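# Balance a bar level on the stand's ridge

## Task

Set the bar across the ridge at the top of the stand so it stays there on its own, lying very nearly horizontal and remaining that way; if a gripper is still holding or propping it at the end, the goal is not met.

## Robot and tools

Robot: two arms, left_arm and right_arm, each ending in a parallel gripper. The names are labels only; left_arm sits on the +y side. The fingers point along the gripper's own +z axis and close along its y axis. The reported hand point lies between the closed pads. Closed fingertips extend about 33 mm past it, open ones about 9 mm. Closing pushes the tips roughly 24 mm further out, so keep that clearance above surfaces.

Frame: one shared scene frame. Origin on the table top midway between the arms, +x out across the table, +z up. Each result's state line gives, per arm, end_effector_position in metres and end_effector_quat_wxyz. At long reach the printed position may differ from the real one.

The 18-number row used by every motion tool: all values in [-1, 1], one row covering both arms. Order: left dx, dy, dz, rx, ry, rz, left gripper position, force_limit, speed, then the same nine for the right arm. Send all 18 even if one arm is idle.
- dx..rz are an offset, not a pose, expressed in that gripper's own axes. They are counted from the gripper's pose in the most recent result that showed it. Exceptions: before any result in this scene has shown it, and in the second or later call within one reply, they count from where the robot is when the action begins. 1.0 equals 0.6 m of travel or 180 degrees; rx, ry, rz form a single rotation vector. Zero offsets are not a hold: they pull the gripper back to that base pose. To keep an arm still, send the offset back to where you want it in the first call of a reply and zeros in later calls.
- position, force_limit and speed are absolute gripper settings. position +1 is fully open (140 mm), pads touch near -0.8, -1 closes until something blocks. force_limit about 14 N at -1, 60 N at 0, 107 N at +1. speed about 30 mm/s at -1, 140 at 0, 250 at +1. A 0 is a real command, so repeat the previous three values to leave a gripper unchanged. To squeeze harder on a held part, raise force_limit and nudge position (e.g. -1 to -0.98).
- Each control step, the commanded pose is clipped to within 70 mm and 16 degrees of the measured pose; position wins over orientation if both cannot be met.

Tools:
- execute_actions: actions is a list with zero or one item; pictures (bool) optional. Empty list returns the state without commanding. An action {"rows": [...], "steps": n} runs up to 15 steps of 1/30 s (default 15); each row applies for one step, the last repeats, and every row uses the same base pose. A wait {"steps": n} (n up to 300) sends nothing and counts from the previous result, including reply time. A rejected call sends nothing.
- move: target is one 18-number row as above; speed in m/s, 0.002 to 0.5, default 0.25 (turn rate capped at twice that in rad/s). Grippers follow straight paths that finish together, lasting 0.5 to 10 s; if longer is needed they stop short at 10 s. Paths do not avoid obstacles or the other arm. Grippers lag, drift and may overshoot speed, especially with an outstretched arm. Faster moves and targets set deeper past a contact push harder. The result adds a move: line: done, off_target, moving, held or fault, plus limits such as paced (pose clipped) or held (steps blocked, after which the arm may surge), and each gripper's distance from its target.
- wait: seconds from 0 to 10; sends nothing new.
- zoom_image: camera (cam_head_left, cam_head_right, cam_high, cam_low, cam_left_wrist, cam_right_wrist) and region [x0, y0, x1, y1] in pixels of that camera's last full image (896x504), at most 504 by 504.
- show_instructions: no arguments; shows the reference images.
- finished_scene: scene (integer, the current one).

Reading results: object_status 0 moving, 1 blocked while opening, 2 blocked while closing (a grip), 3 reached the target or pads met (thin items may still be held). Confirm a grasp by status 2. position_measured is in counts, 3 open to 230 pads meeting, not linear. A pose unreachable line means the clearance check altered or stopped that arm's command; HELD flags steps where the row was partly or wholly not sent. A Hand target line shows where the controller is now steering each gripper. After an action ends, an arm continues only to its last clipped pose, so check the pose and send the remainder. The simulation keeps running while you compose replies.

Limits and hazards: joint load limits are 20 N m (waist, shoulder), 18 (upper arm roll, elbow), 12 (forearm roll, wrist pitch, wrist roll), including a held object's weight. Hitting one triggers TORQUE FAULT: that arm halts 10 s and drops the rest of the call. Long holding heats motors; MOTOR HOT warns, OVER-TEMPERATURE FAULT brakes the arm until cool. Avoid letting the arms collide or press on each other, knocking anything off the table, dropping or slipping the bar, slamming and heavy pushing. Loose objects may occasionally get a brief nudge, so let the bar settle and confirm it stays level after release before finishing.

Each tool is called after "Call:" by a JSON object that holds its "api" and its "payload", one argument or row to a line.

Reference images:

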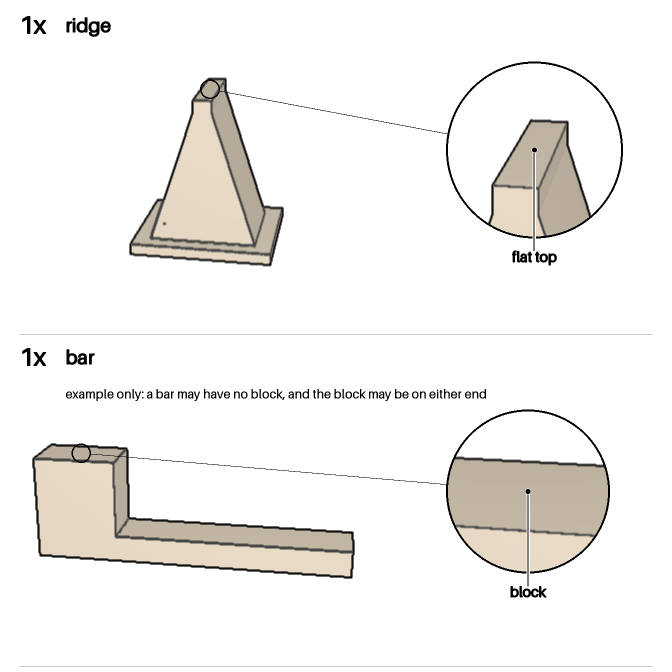

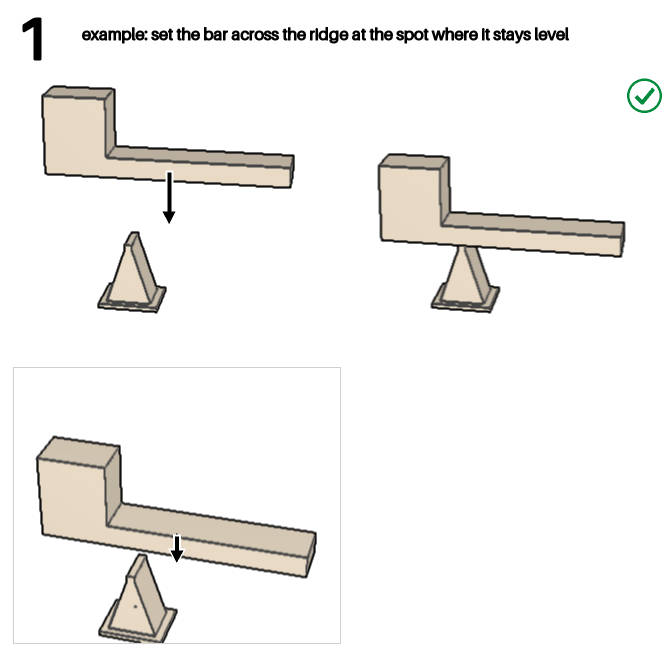

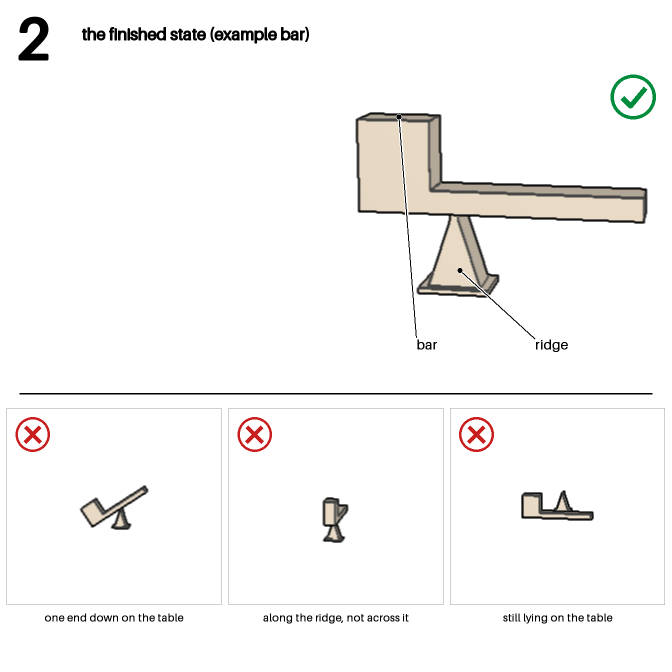

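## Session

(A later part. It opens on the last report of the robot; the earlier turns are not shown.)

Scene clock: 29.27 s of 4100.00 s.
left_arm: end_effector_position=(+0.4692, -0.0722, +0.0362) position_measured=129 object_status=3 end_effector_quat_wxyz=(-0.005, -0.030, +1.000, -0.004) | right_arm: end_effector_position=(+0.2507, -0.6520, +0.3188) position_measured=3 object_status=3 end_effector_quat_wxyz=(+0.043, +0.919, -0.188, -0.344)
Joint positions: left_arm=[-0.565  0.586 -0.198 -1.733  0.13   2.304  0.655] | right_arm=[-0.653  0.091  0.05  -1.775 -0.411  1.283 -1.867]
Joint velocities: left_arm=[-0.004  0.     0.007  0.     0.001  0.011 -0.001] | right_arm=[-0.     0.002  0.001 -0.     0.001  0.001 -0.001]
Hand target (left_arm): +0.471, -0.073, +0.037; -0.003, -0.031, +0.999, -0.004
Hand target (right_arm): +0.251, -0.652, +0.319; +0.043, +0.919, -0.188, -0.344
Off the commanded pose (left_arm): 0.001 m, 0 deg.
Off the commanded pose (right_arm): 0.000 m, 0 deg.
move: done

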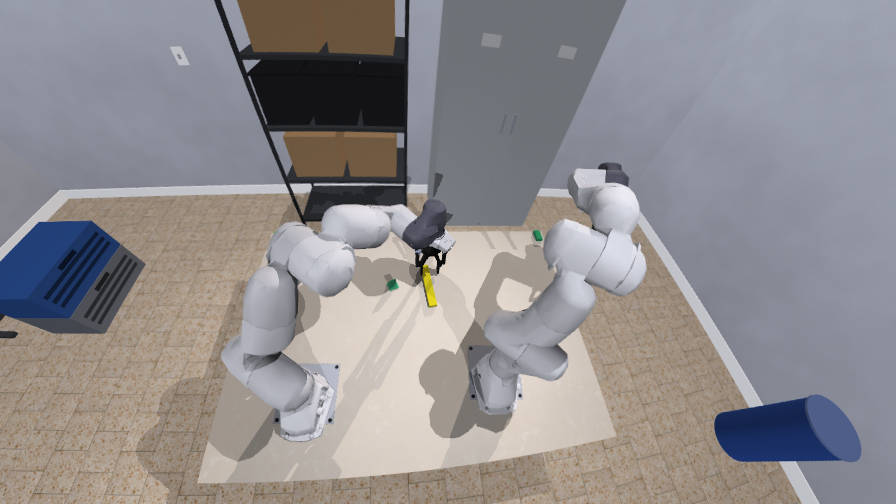

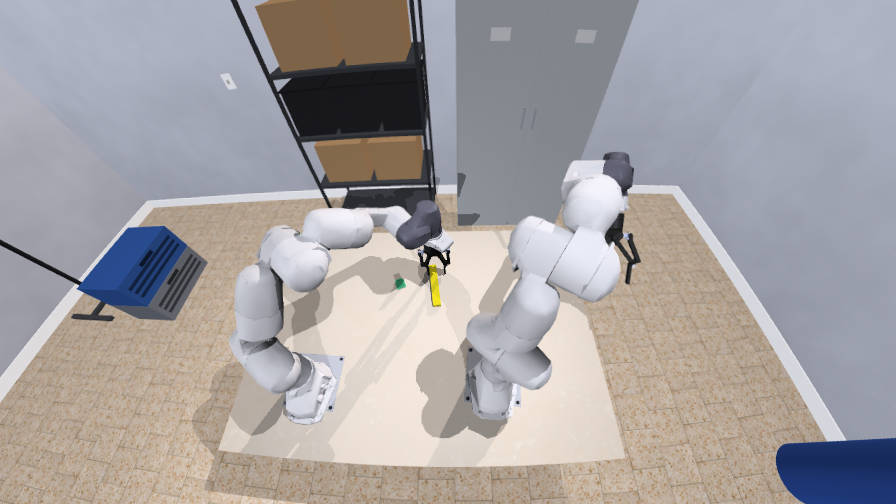

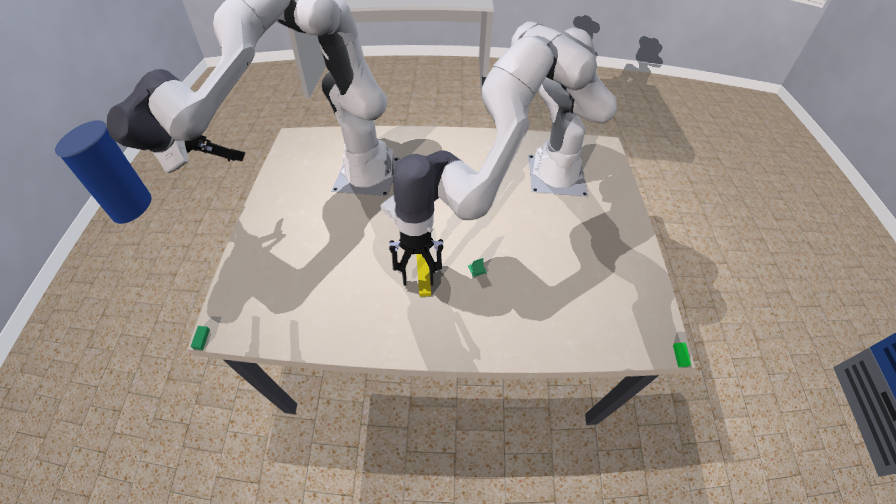

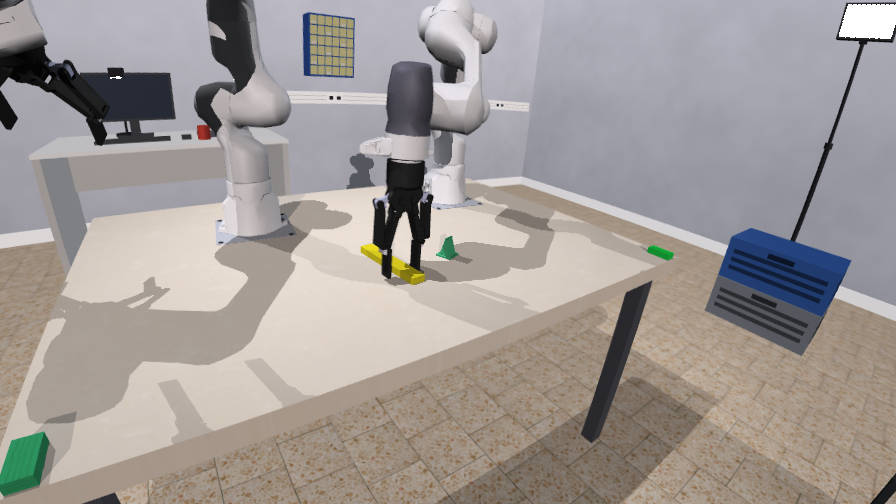

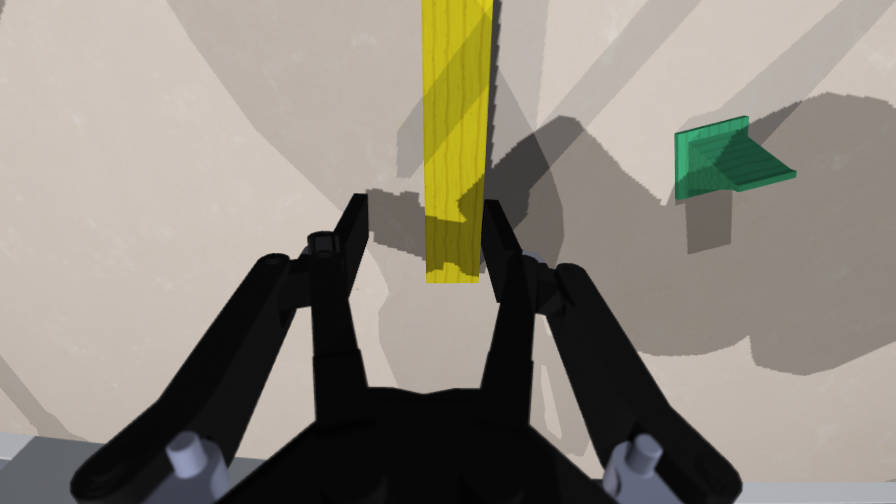

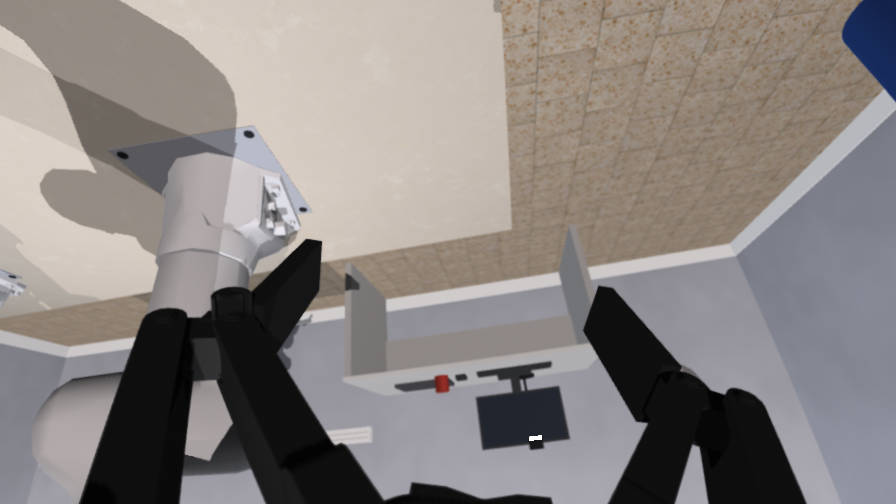

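Call:
{"api": "move", "payload": {
  "target": [0.015,0.02,0,0,0,0,0,0,0,0,0,0,0,0,0,1,0,0],
  "speed": 0.05
}}

Call:
{"api": "move", "payload": {
  "target": [0,0,0,0,0,0,-1,0.3,-0.3,0,0,0,0,0,0,1,0,0]
}}

Call:
{"api": "move", "payload": {
  "target": [0,0.1,-0.12,0,0,0,-1,0.3,-0.3,0,0,0,0,0,0,1,0,0],
  "speed": 0.08
}}

Scene clock: 41.50 s of 4100.00 s.
left_arm: end_effector_position=(+0.4596, -0.0597, +0.0355) position_measured=129 object_status=3 end_effector_quat_wxyz=(-0.006, -0.031, +1.000, -0.001) | right_arm: end_effector_position=(+0.2507, -0.6520, +0.3188) position_measured=3 object_status=3 end_effector_quat_wxyz=(+0.043, +0.919, -0.188, -0.344)
Joint positions: left_arm=[-0.556  0.548 -0.2   -1.799  0.13   2.327  0.655] | right_arm=[-0.653  0.091  0.05  -1.775 -0.411  1.283 -1.867]
Joint velocities: left_arm=[ 0.006 -0.003 -0.004 -0.01   0.001  0.015  0.   ] | right_arm=[ 0.001 -0.    -0.     0.001 -0.001  0.001  0.001]
Hand target (left_arm): +0.460, -0.061, +0.036; -0.005, -0.030, +1.000, -0.004
Hand target (right_arm): +0.251, -0.652, +0.319; +0.043, +0.919, -0.188, -0.344
Off the commanded pose (left_arm): 0.001 m, 0 deg.
Off the commanded pose (right_arm): 0.000 m, 0 deg.
After step 90, 8.53 s passed at rest.
move: done

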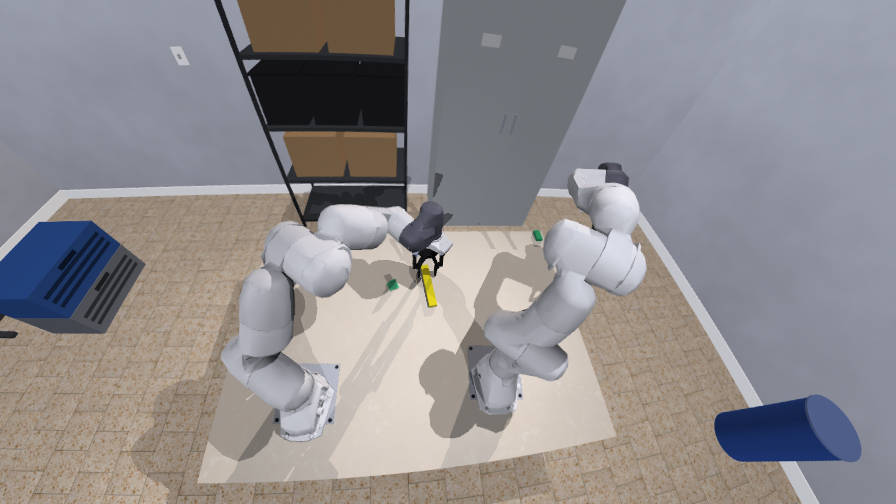

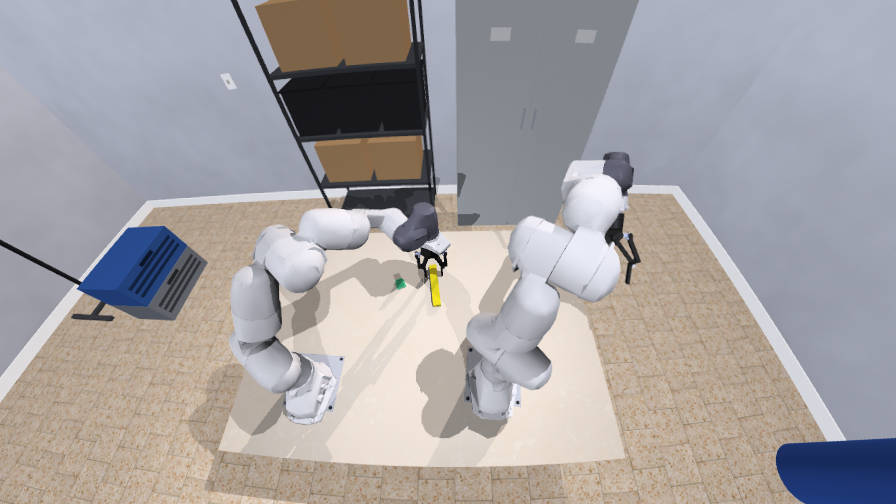

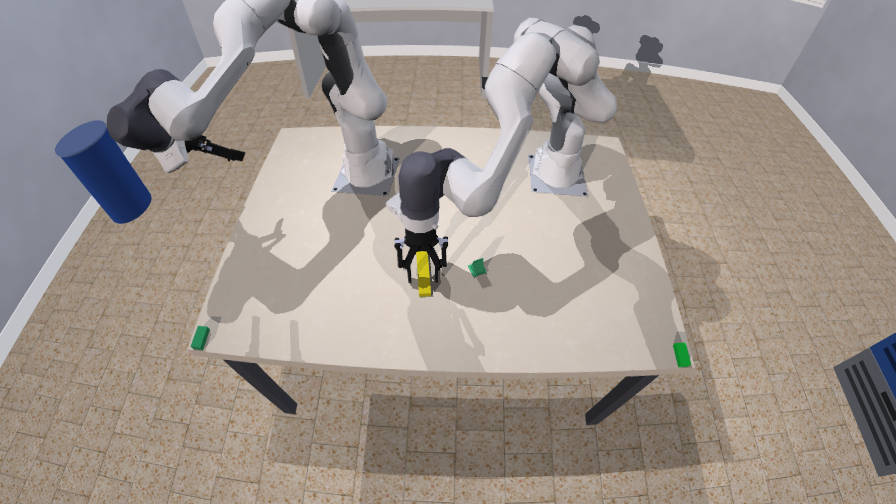

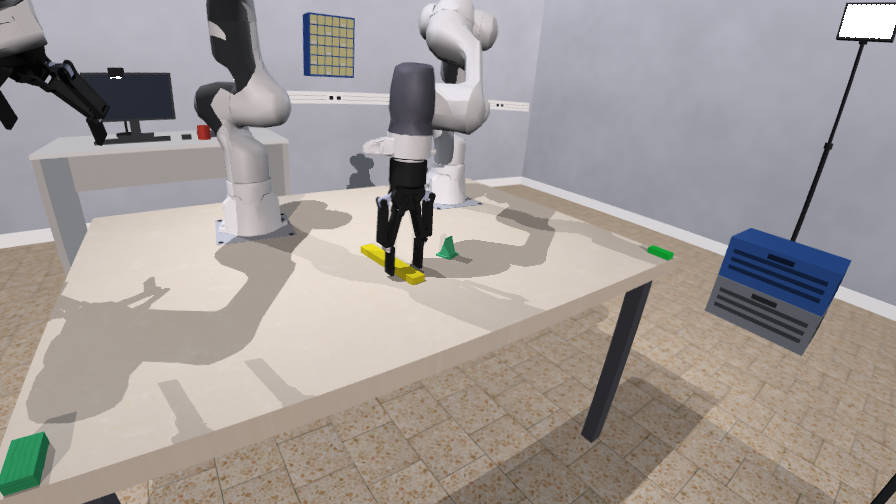

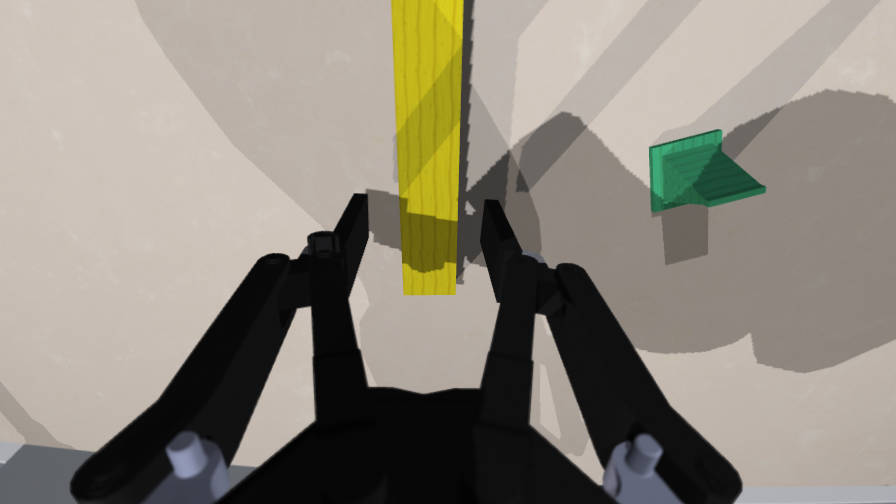

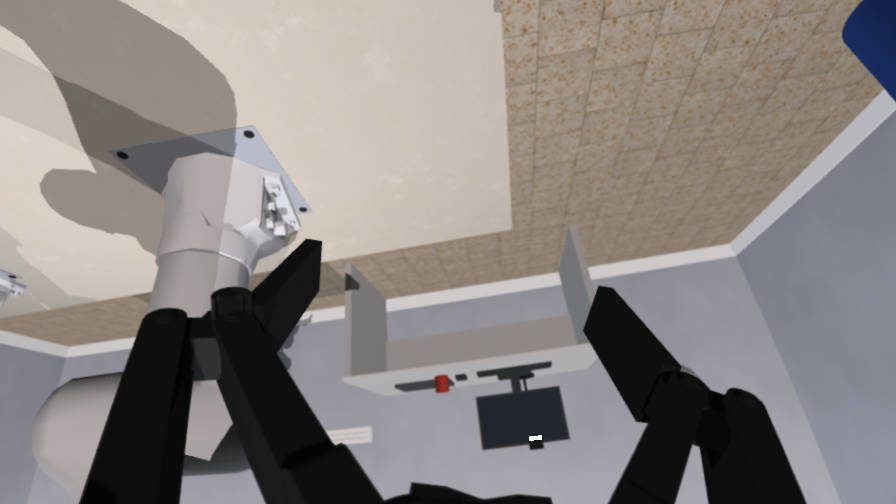

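Scene clock: 42.07 s of 4100.00 s.
left_arm: end_effector_position=(+0.4597, -0.0598, +0.0358) position_measured=186 object_status=2 end_effector_quat_wxyz=(-0.005, -0.031, +1.000, -0.001) | right_arm: end_effector_position=(+0.2507, -0.6520, +0.3188) position_measured=3 object_status=3 end_effector_quat_wxyz=(+0.043, +0.919, -0.188, -0.344)
Joint positions: left_arm=[-0.556  0.547 -0.2   -1.799  0.13   2.328  0.655] | right_arm=[-0.653  0.091  0.05  -1.775 -0.411  1.283 -1.867]
Joint velocities: left_arm=[ 0.001 -0.001  0.     0.    -0.001  0.    -0.001] | right_arm=[ 0.     0.001 -0.     0.001  0.     0.     0.003]
Hand target (left_arm): +0.460, -0.060, +0.035; -0.006, -0.031, +1.000, -0.001
Hand target (right_arm): +0.251, -0.652, +0.319; +0.043, +0.919, -0.188, -0.344
Off the commanded pose (left_arm): 0.000 m, 0 deg.
Off the commanded pose (right_arm): 0.000 m, 0 deg.
move: done

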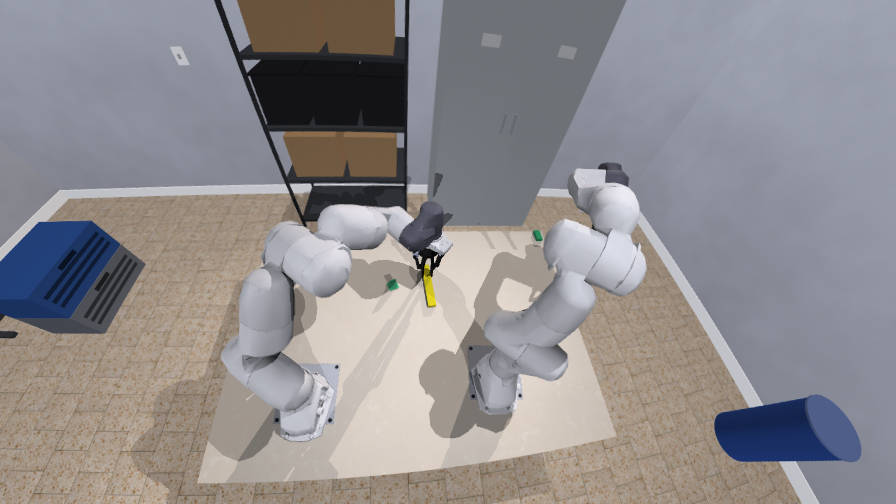

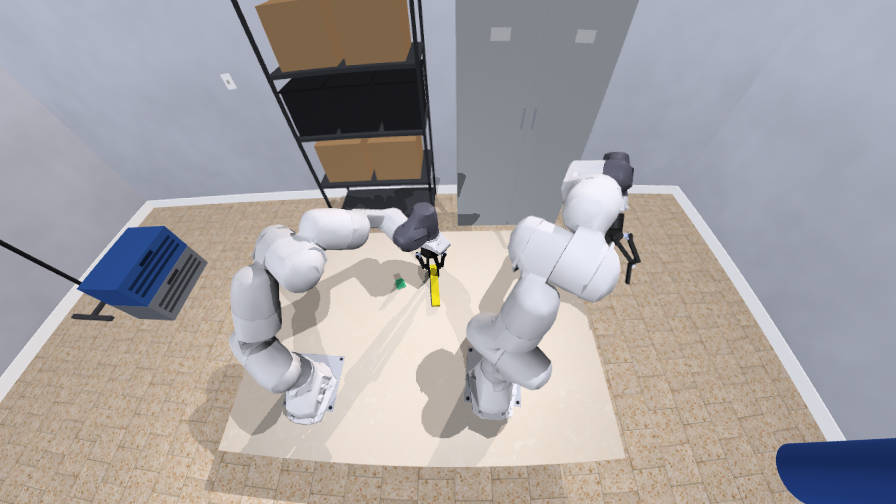

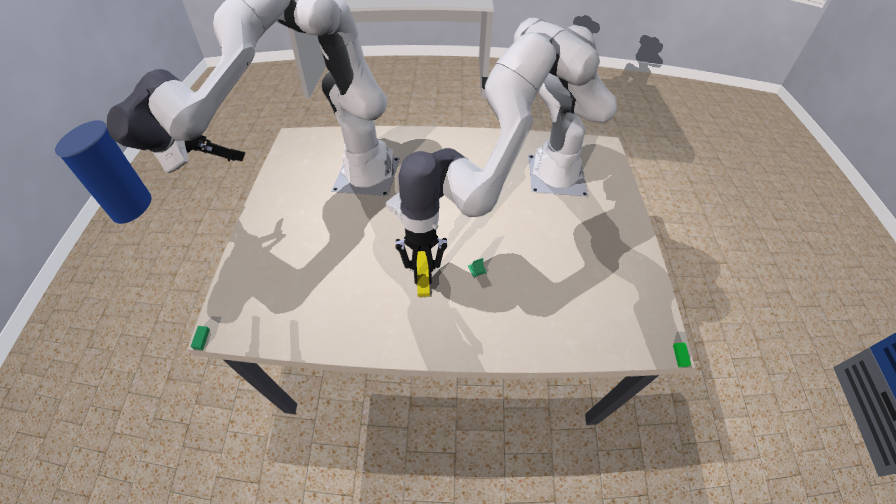

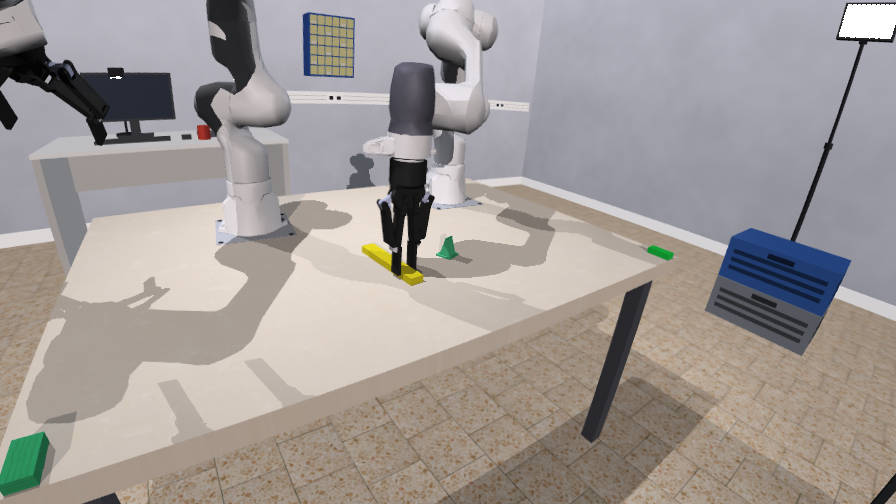

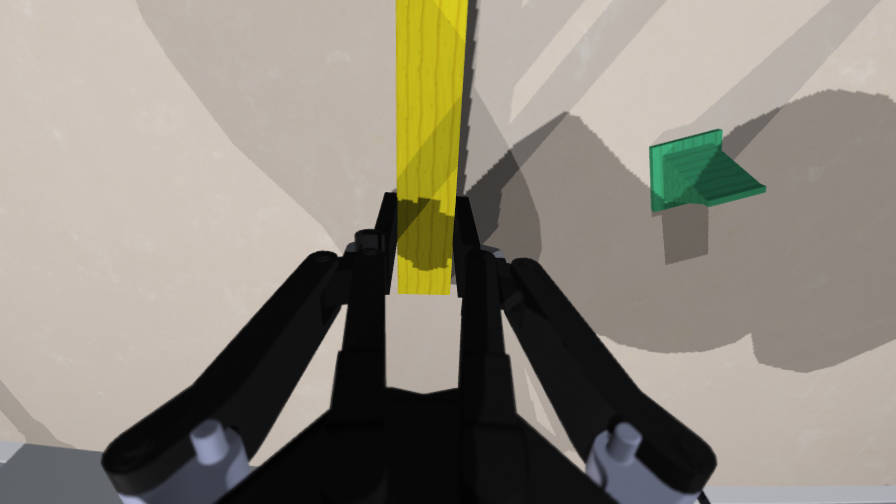

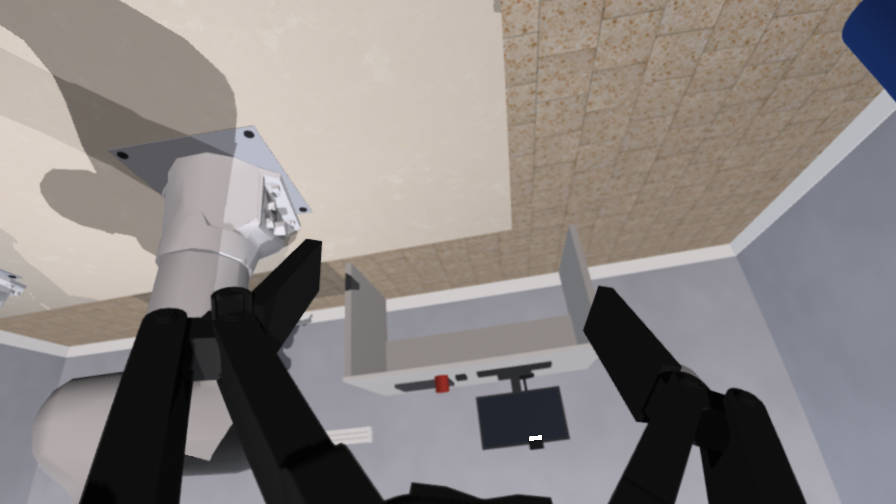

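Scene clock: 43.73 s of 4100.00 s.
left_arm: end_effector_position=(+0.4576, -0.0003, +0.1082) position_measured=186 object_status=2 end_effector_quat_wxyz=(-0.004, -0.033, +0.999, -0.002) | right_arm: end_effector_position=(+0.2507, -0.6520, +0.3188) position_measured=3 object_status=3 end_effector_quat_wxyz=(+0.043, +0.919, -0.188, -0.344)
Joint positions: left_arm=[-0.453  0.319 -0.231 -1.951  0.083  2.257  0.74 ] | right_arm=[-0.653  0.091  0.05  -1.775 -0.411  1.283 -1.867]
Joint velocities: left_arm=[ 0.005  0.001 -0.007 -0.001  0.    -0.006  0.017] | right_arm=[ 0.001 -0.     0.002 -0.001 -0.     0.    -0.001]
Hand target (left_arm): +0.456, -0.000, +0.108; -0.006, -0.030, +1.000, -0.002
Hand target (right_arm): +0.251, -0.652, +0.319; +0.043, +0.919, -0.188, -0.344
Off the commanded pose (left_arm): 0.001 m, 0 deg.
Off the commanded pose (right_arm): 0.000 m, 0 deg.
move: done

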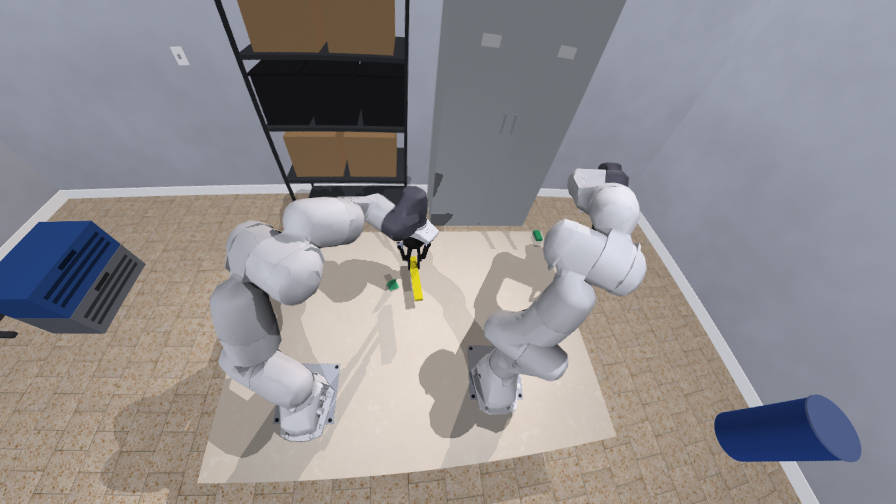

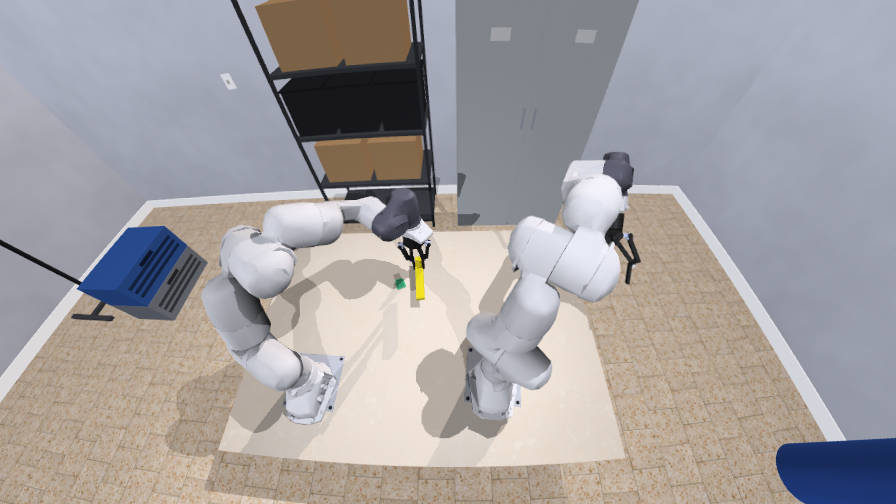

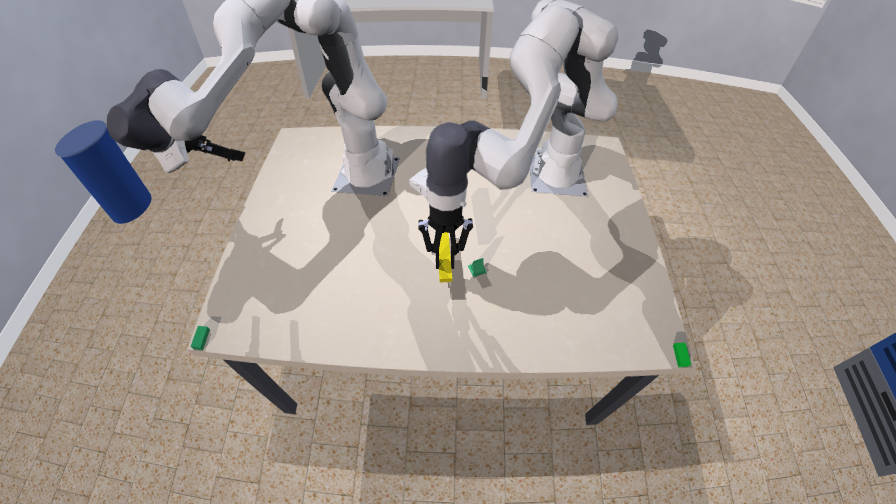

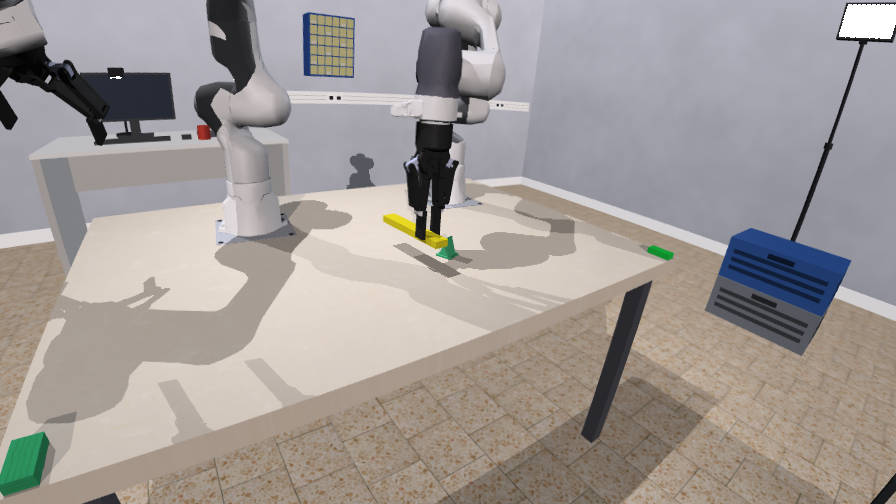

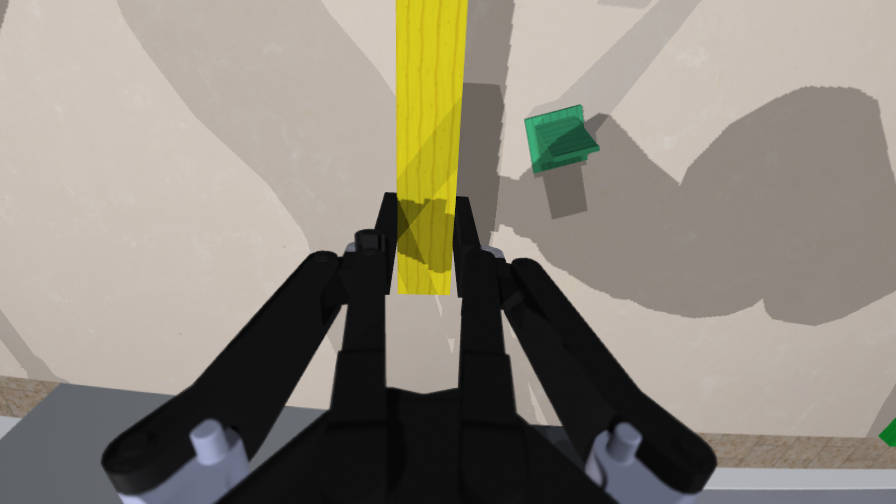

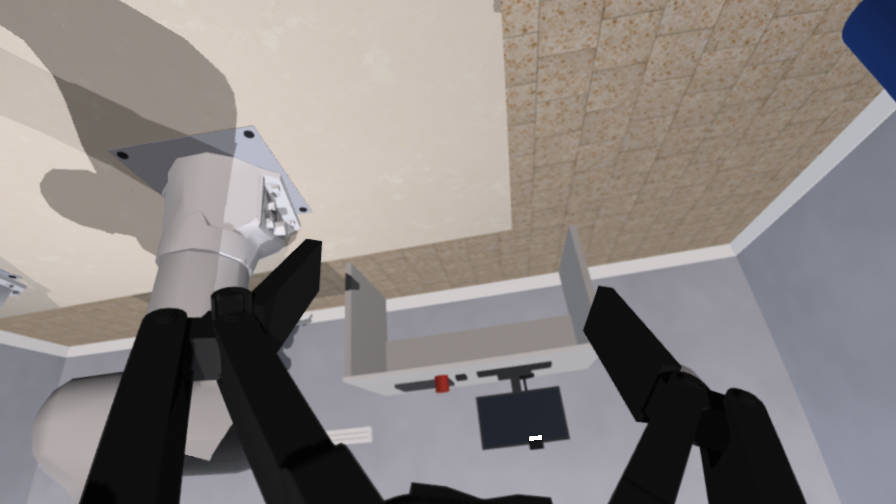

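Call:
{"api": "move", "payload": {
  "target": [-0.048,0.167,0,0,0,-0.083,-1,0.3,-0.3,0,0,0,0,0,0,1,0,0],
  "speed": 0.1
}}

Call:
{"api": "zoom_image", "payload": {
  "camera": "cam_low",
  "region": [380, 180, 540, 270]
}}

Scene clock: 50.13 s of 4100.00 s.
left_arm: end_effector_position=(+0.4793, +0.1020, +0.1068) position_measured=186 object_status=2 end_effector_quat_wxyz=(-0.005, -0.157, +0.988, +0.001) | right_arm: end_effector_position=(+0.2507, -0.6520, +0.3188) position_measured=3 object_status=3 end_effector_quat_wxyz=(+0.043, +0.919, -0.188, -0.344)
Joint positions: left_arm=[-0.364  0.204 -0.149 -2.114  0.033  2.308  0.686] | right_arm=[-0.653  0.091  0.05  -1.775 -0.411  1.283 -1.867]
Joint velocities: left_arm=[-0.001 -0.001  0.    -0.003 -0.002  0.008 -0.016] | right_arm=[-0.001 -0.001  0.001  0.    -0.    -0.001  0.001]
Hand target (left_arm): +0.480, +0.101, +0.108; -0.004, -0.163, +0.987, -0.002
Hand target (right_arm): +0.251, -0.652, +0.319; +0.043, +0.919, -0.188, -0.344
Off the commanded pose (left_arm): 0.001 m, 1 deg.
Off the commanded pose (right_arm): 0.000 m, 0 deg.
After step 90, 1.70 s passed at rest.
move: done

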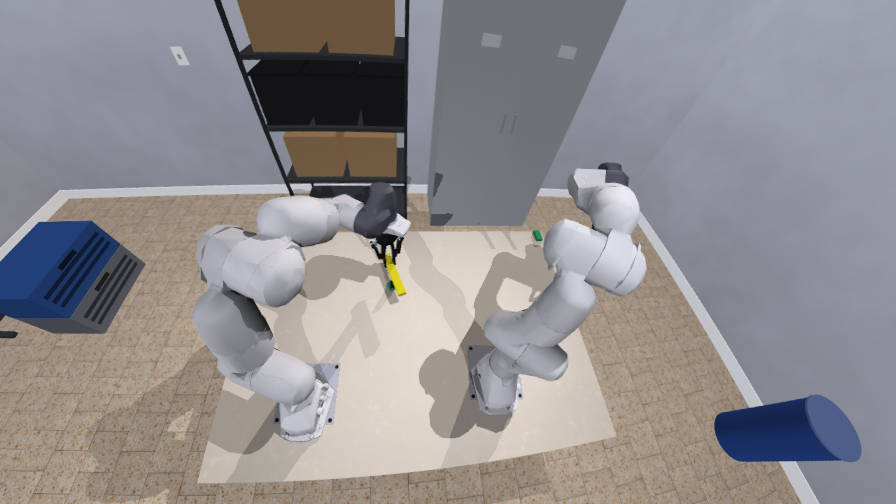

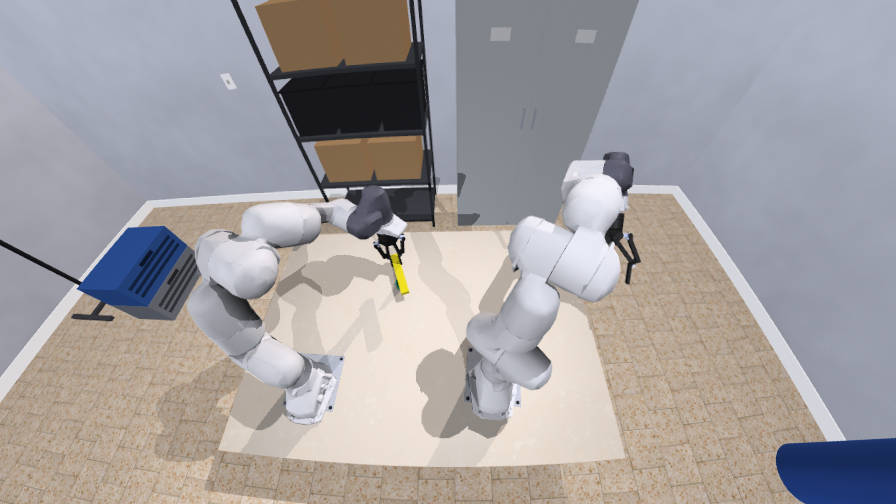

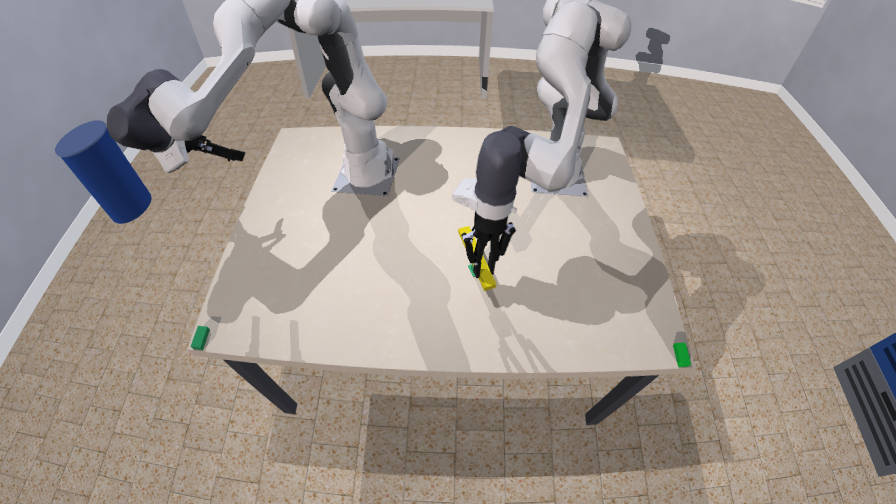

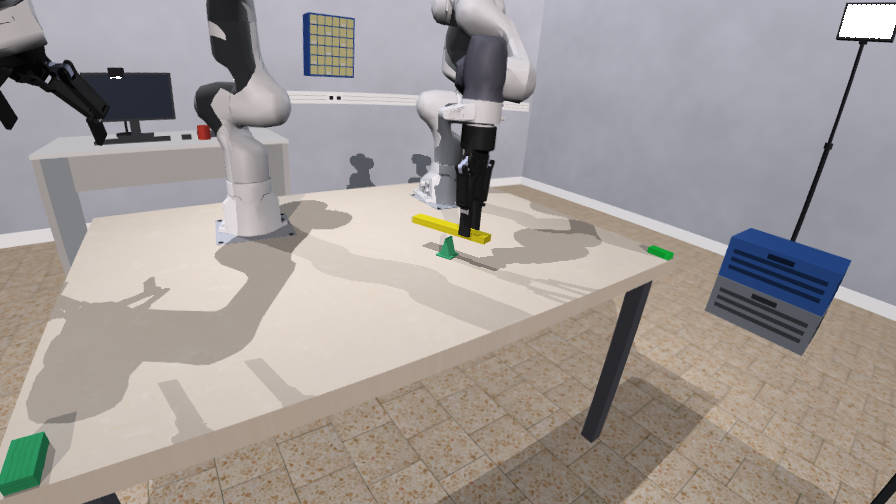

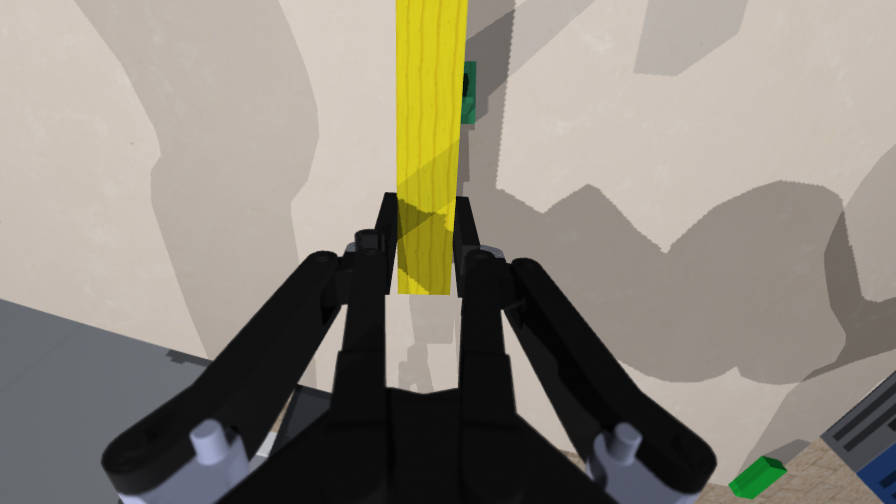

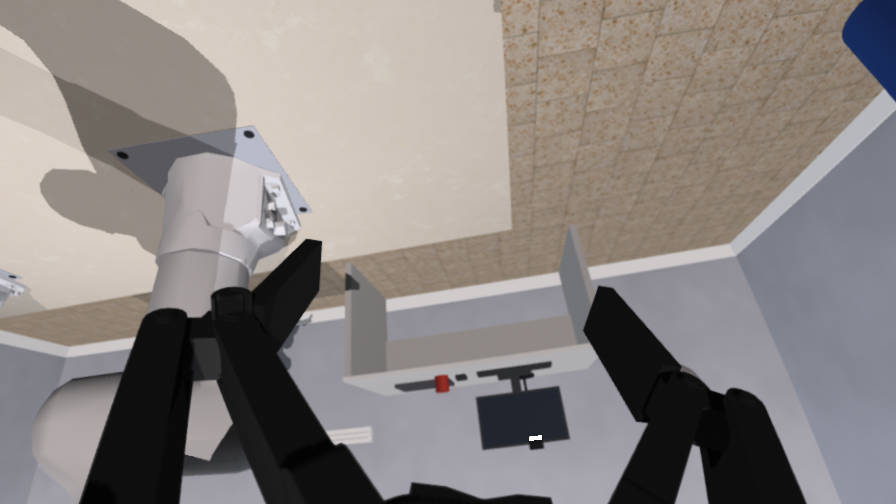

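Region (380, 180, 540, 270) of cam_low's 896x504 image, scaled by 3.150, with more detail than that image has; it fills the top 284 rows of this view, and the rest is white.

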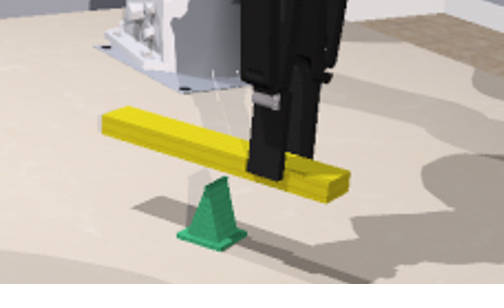

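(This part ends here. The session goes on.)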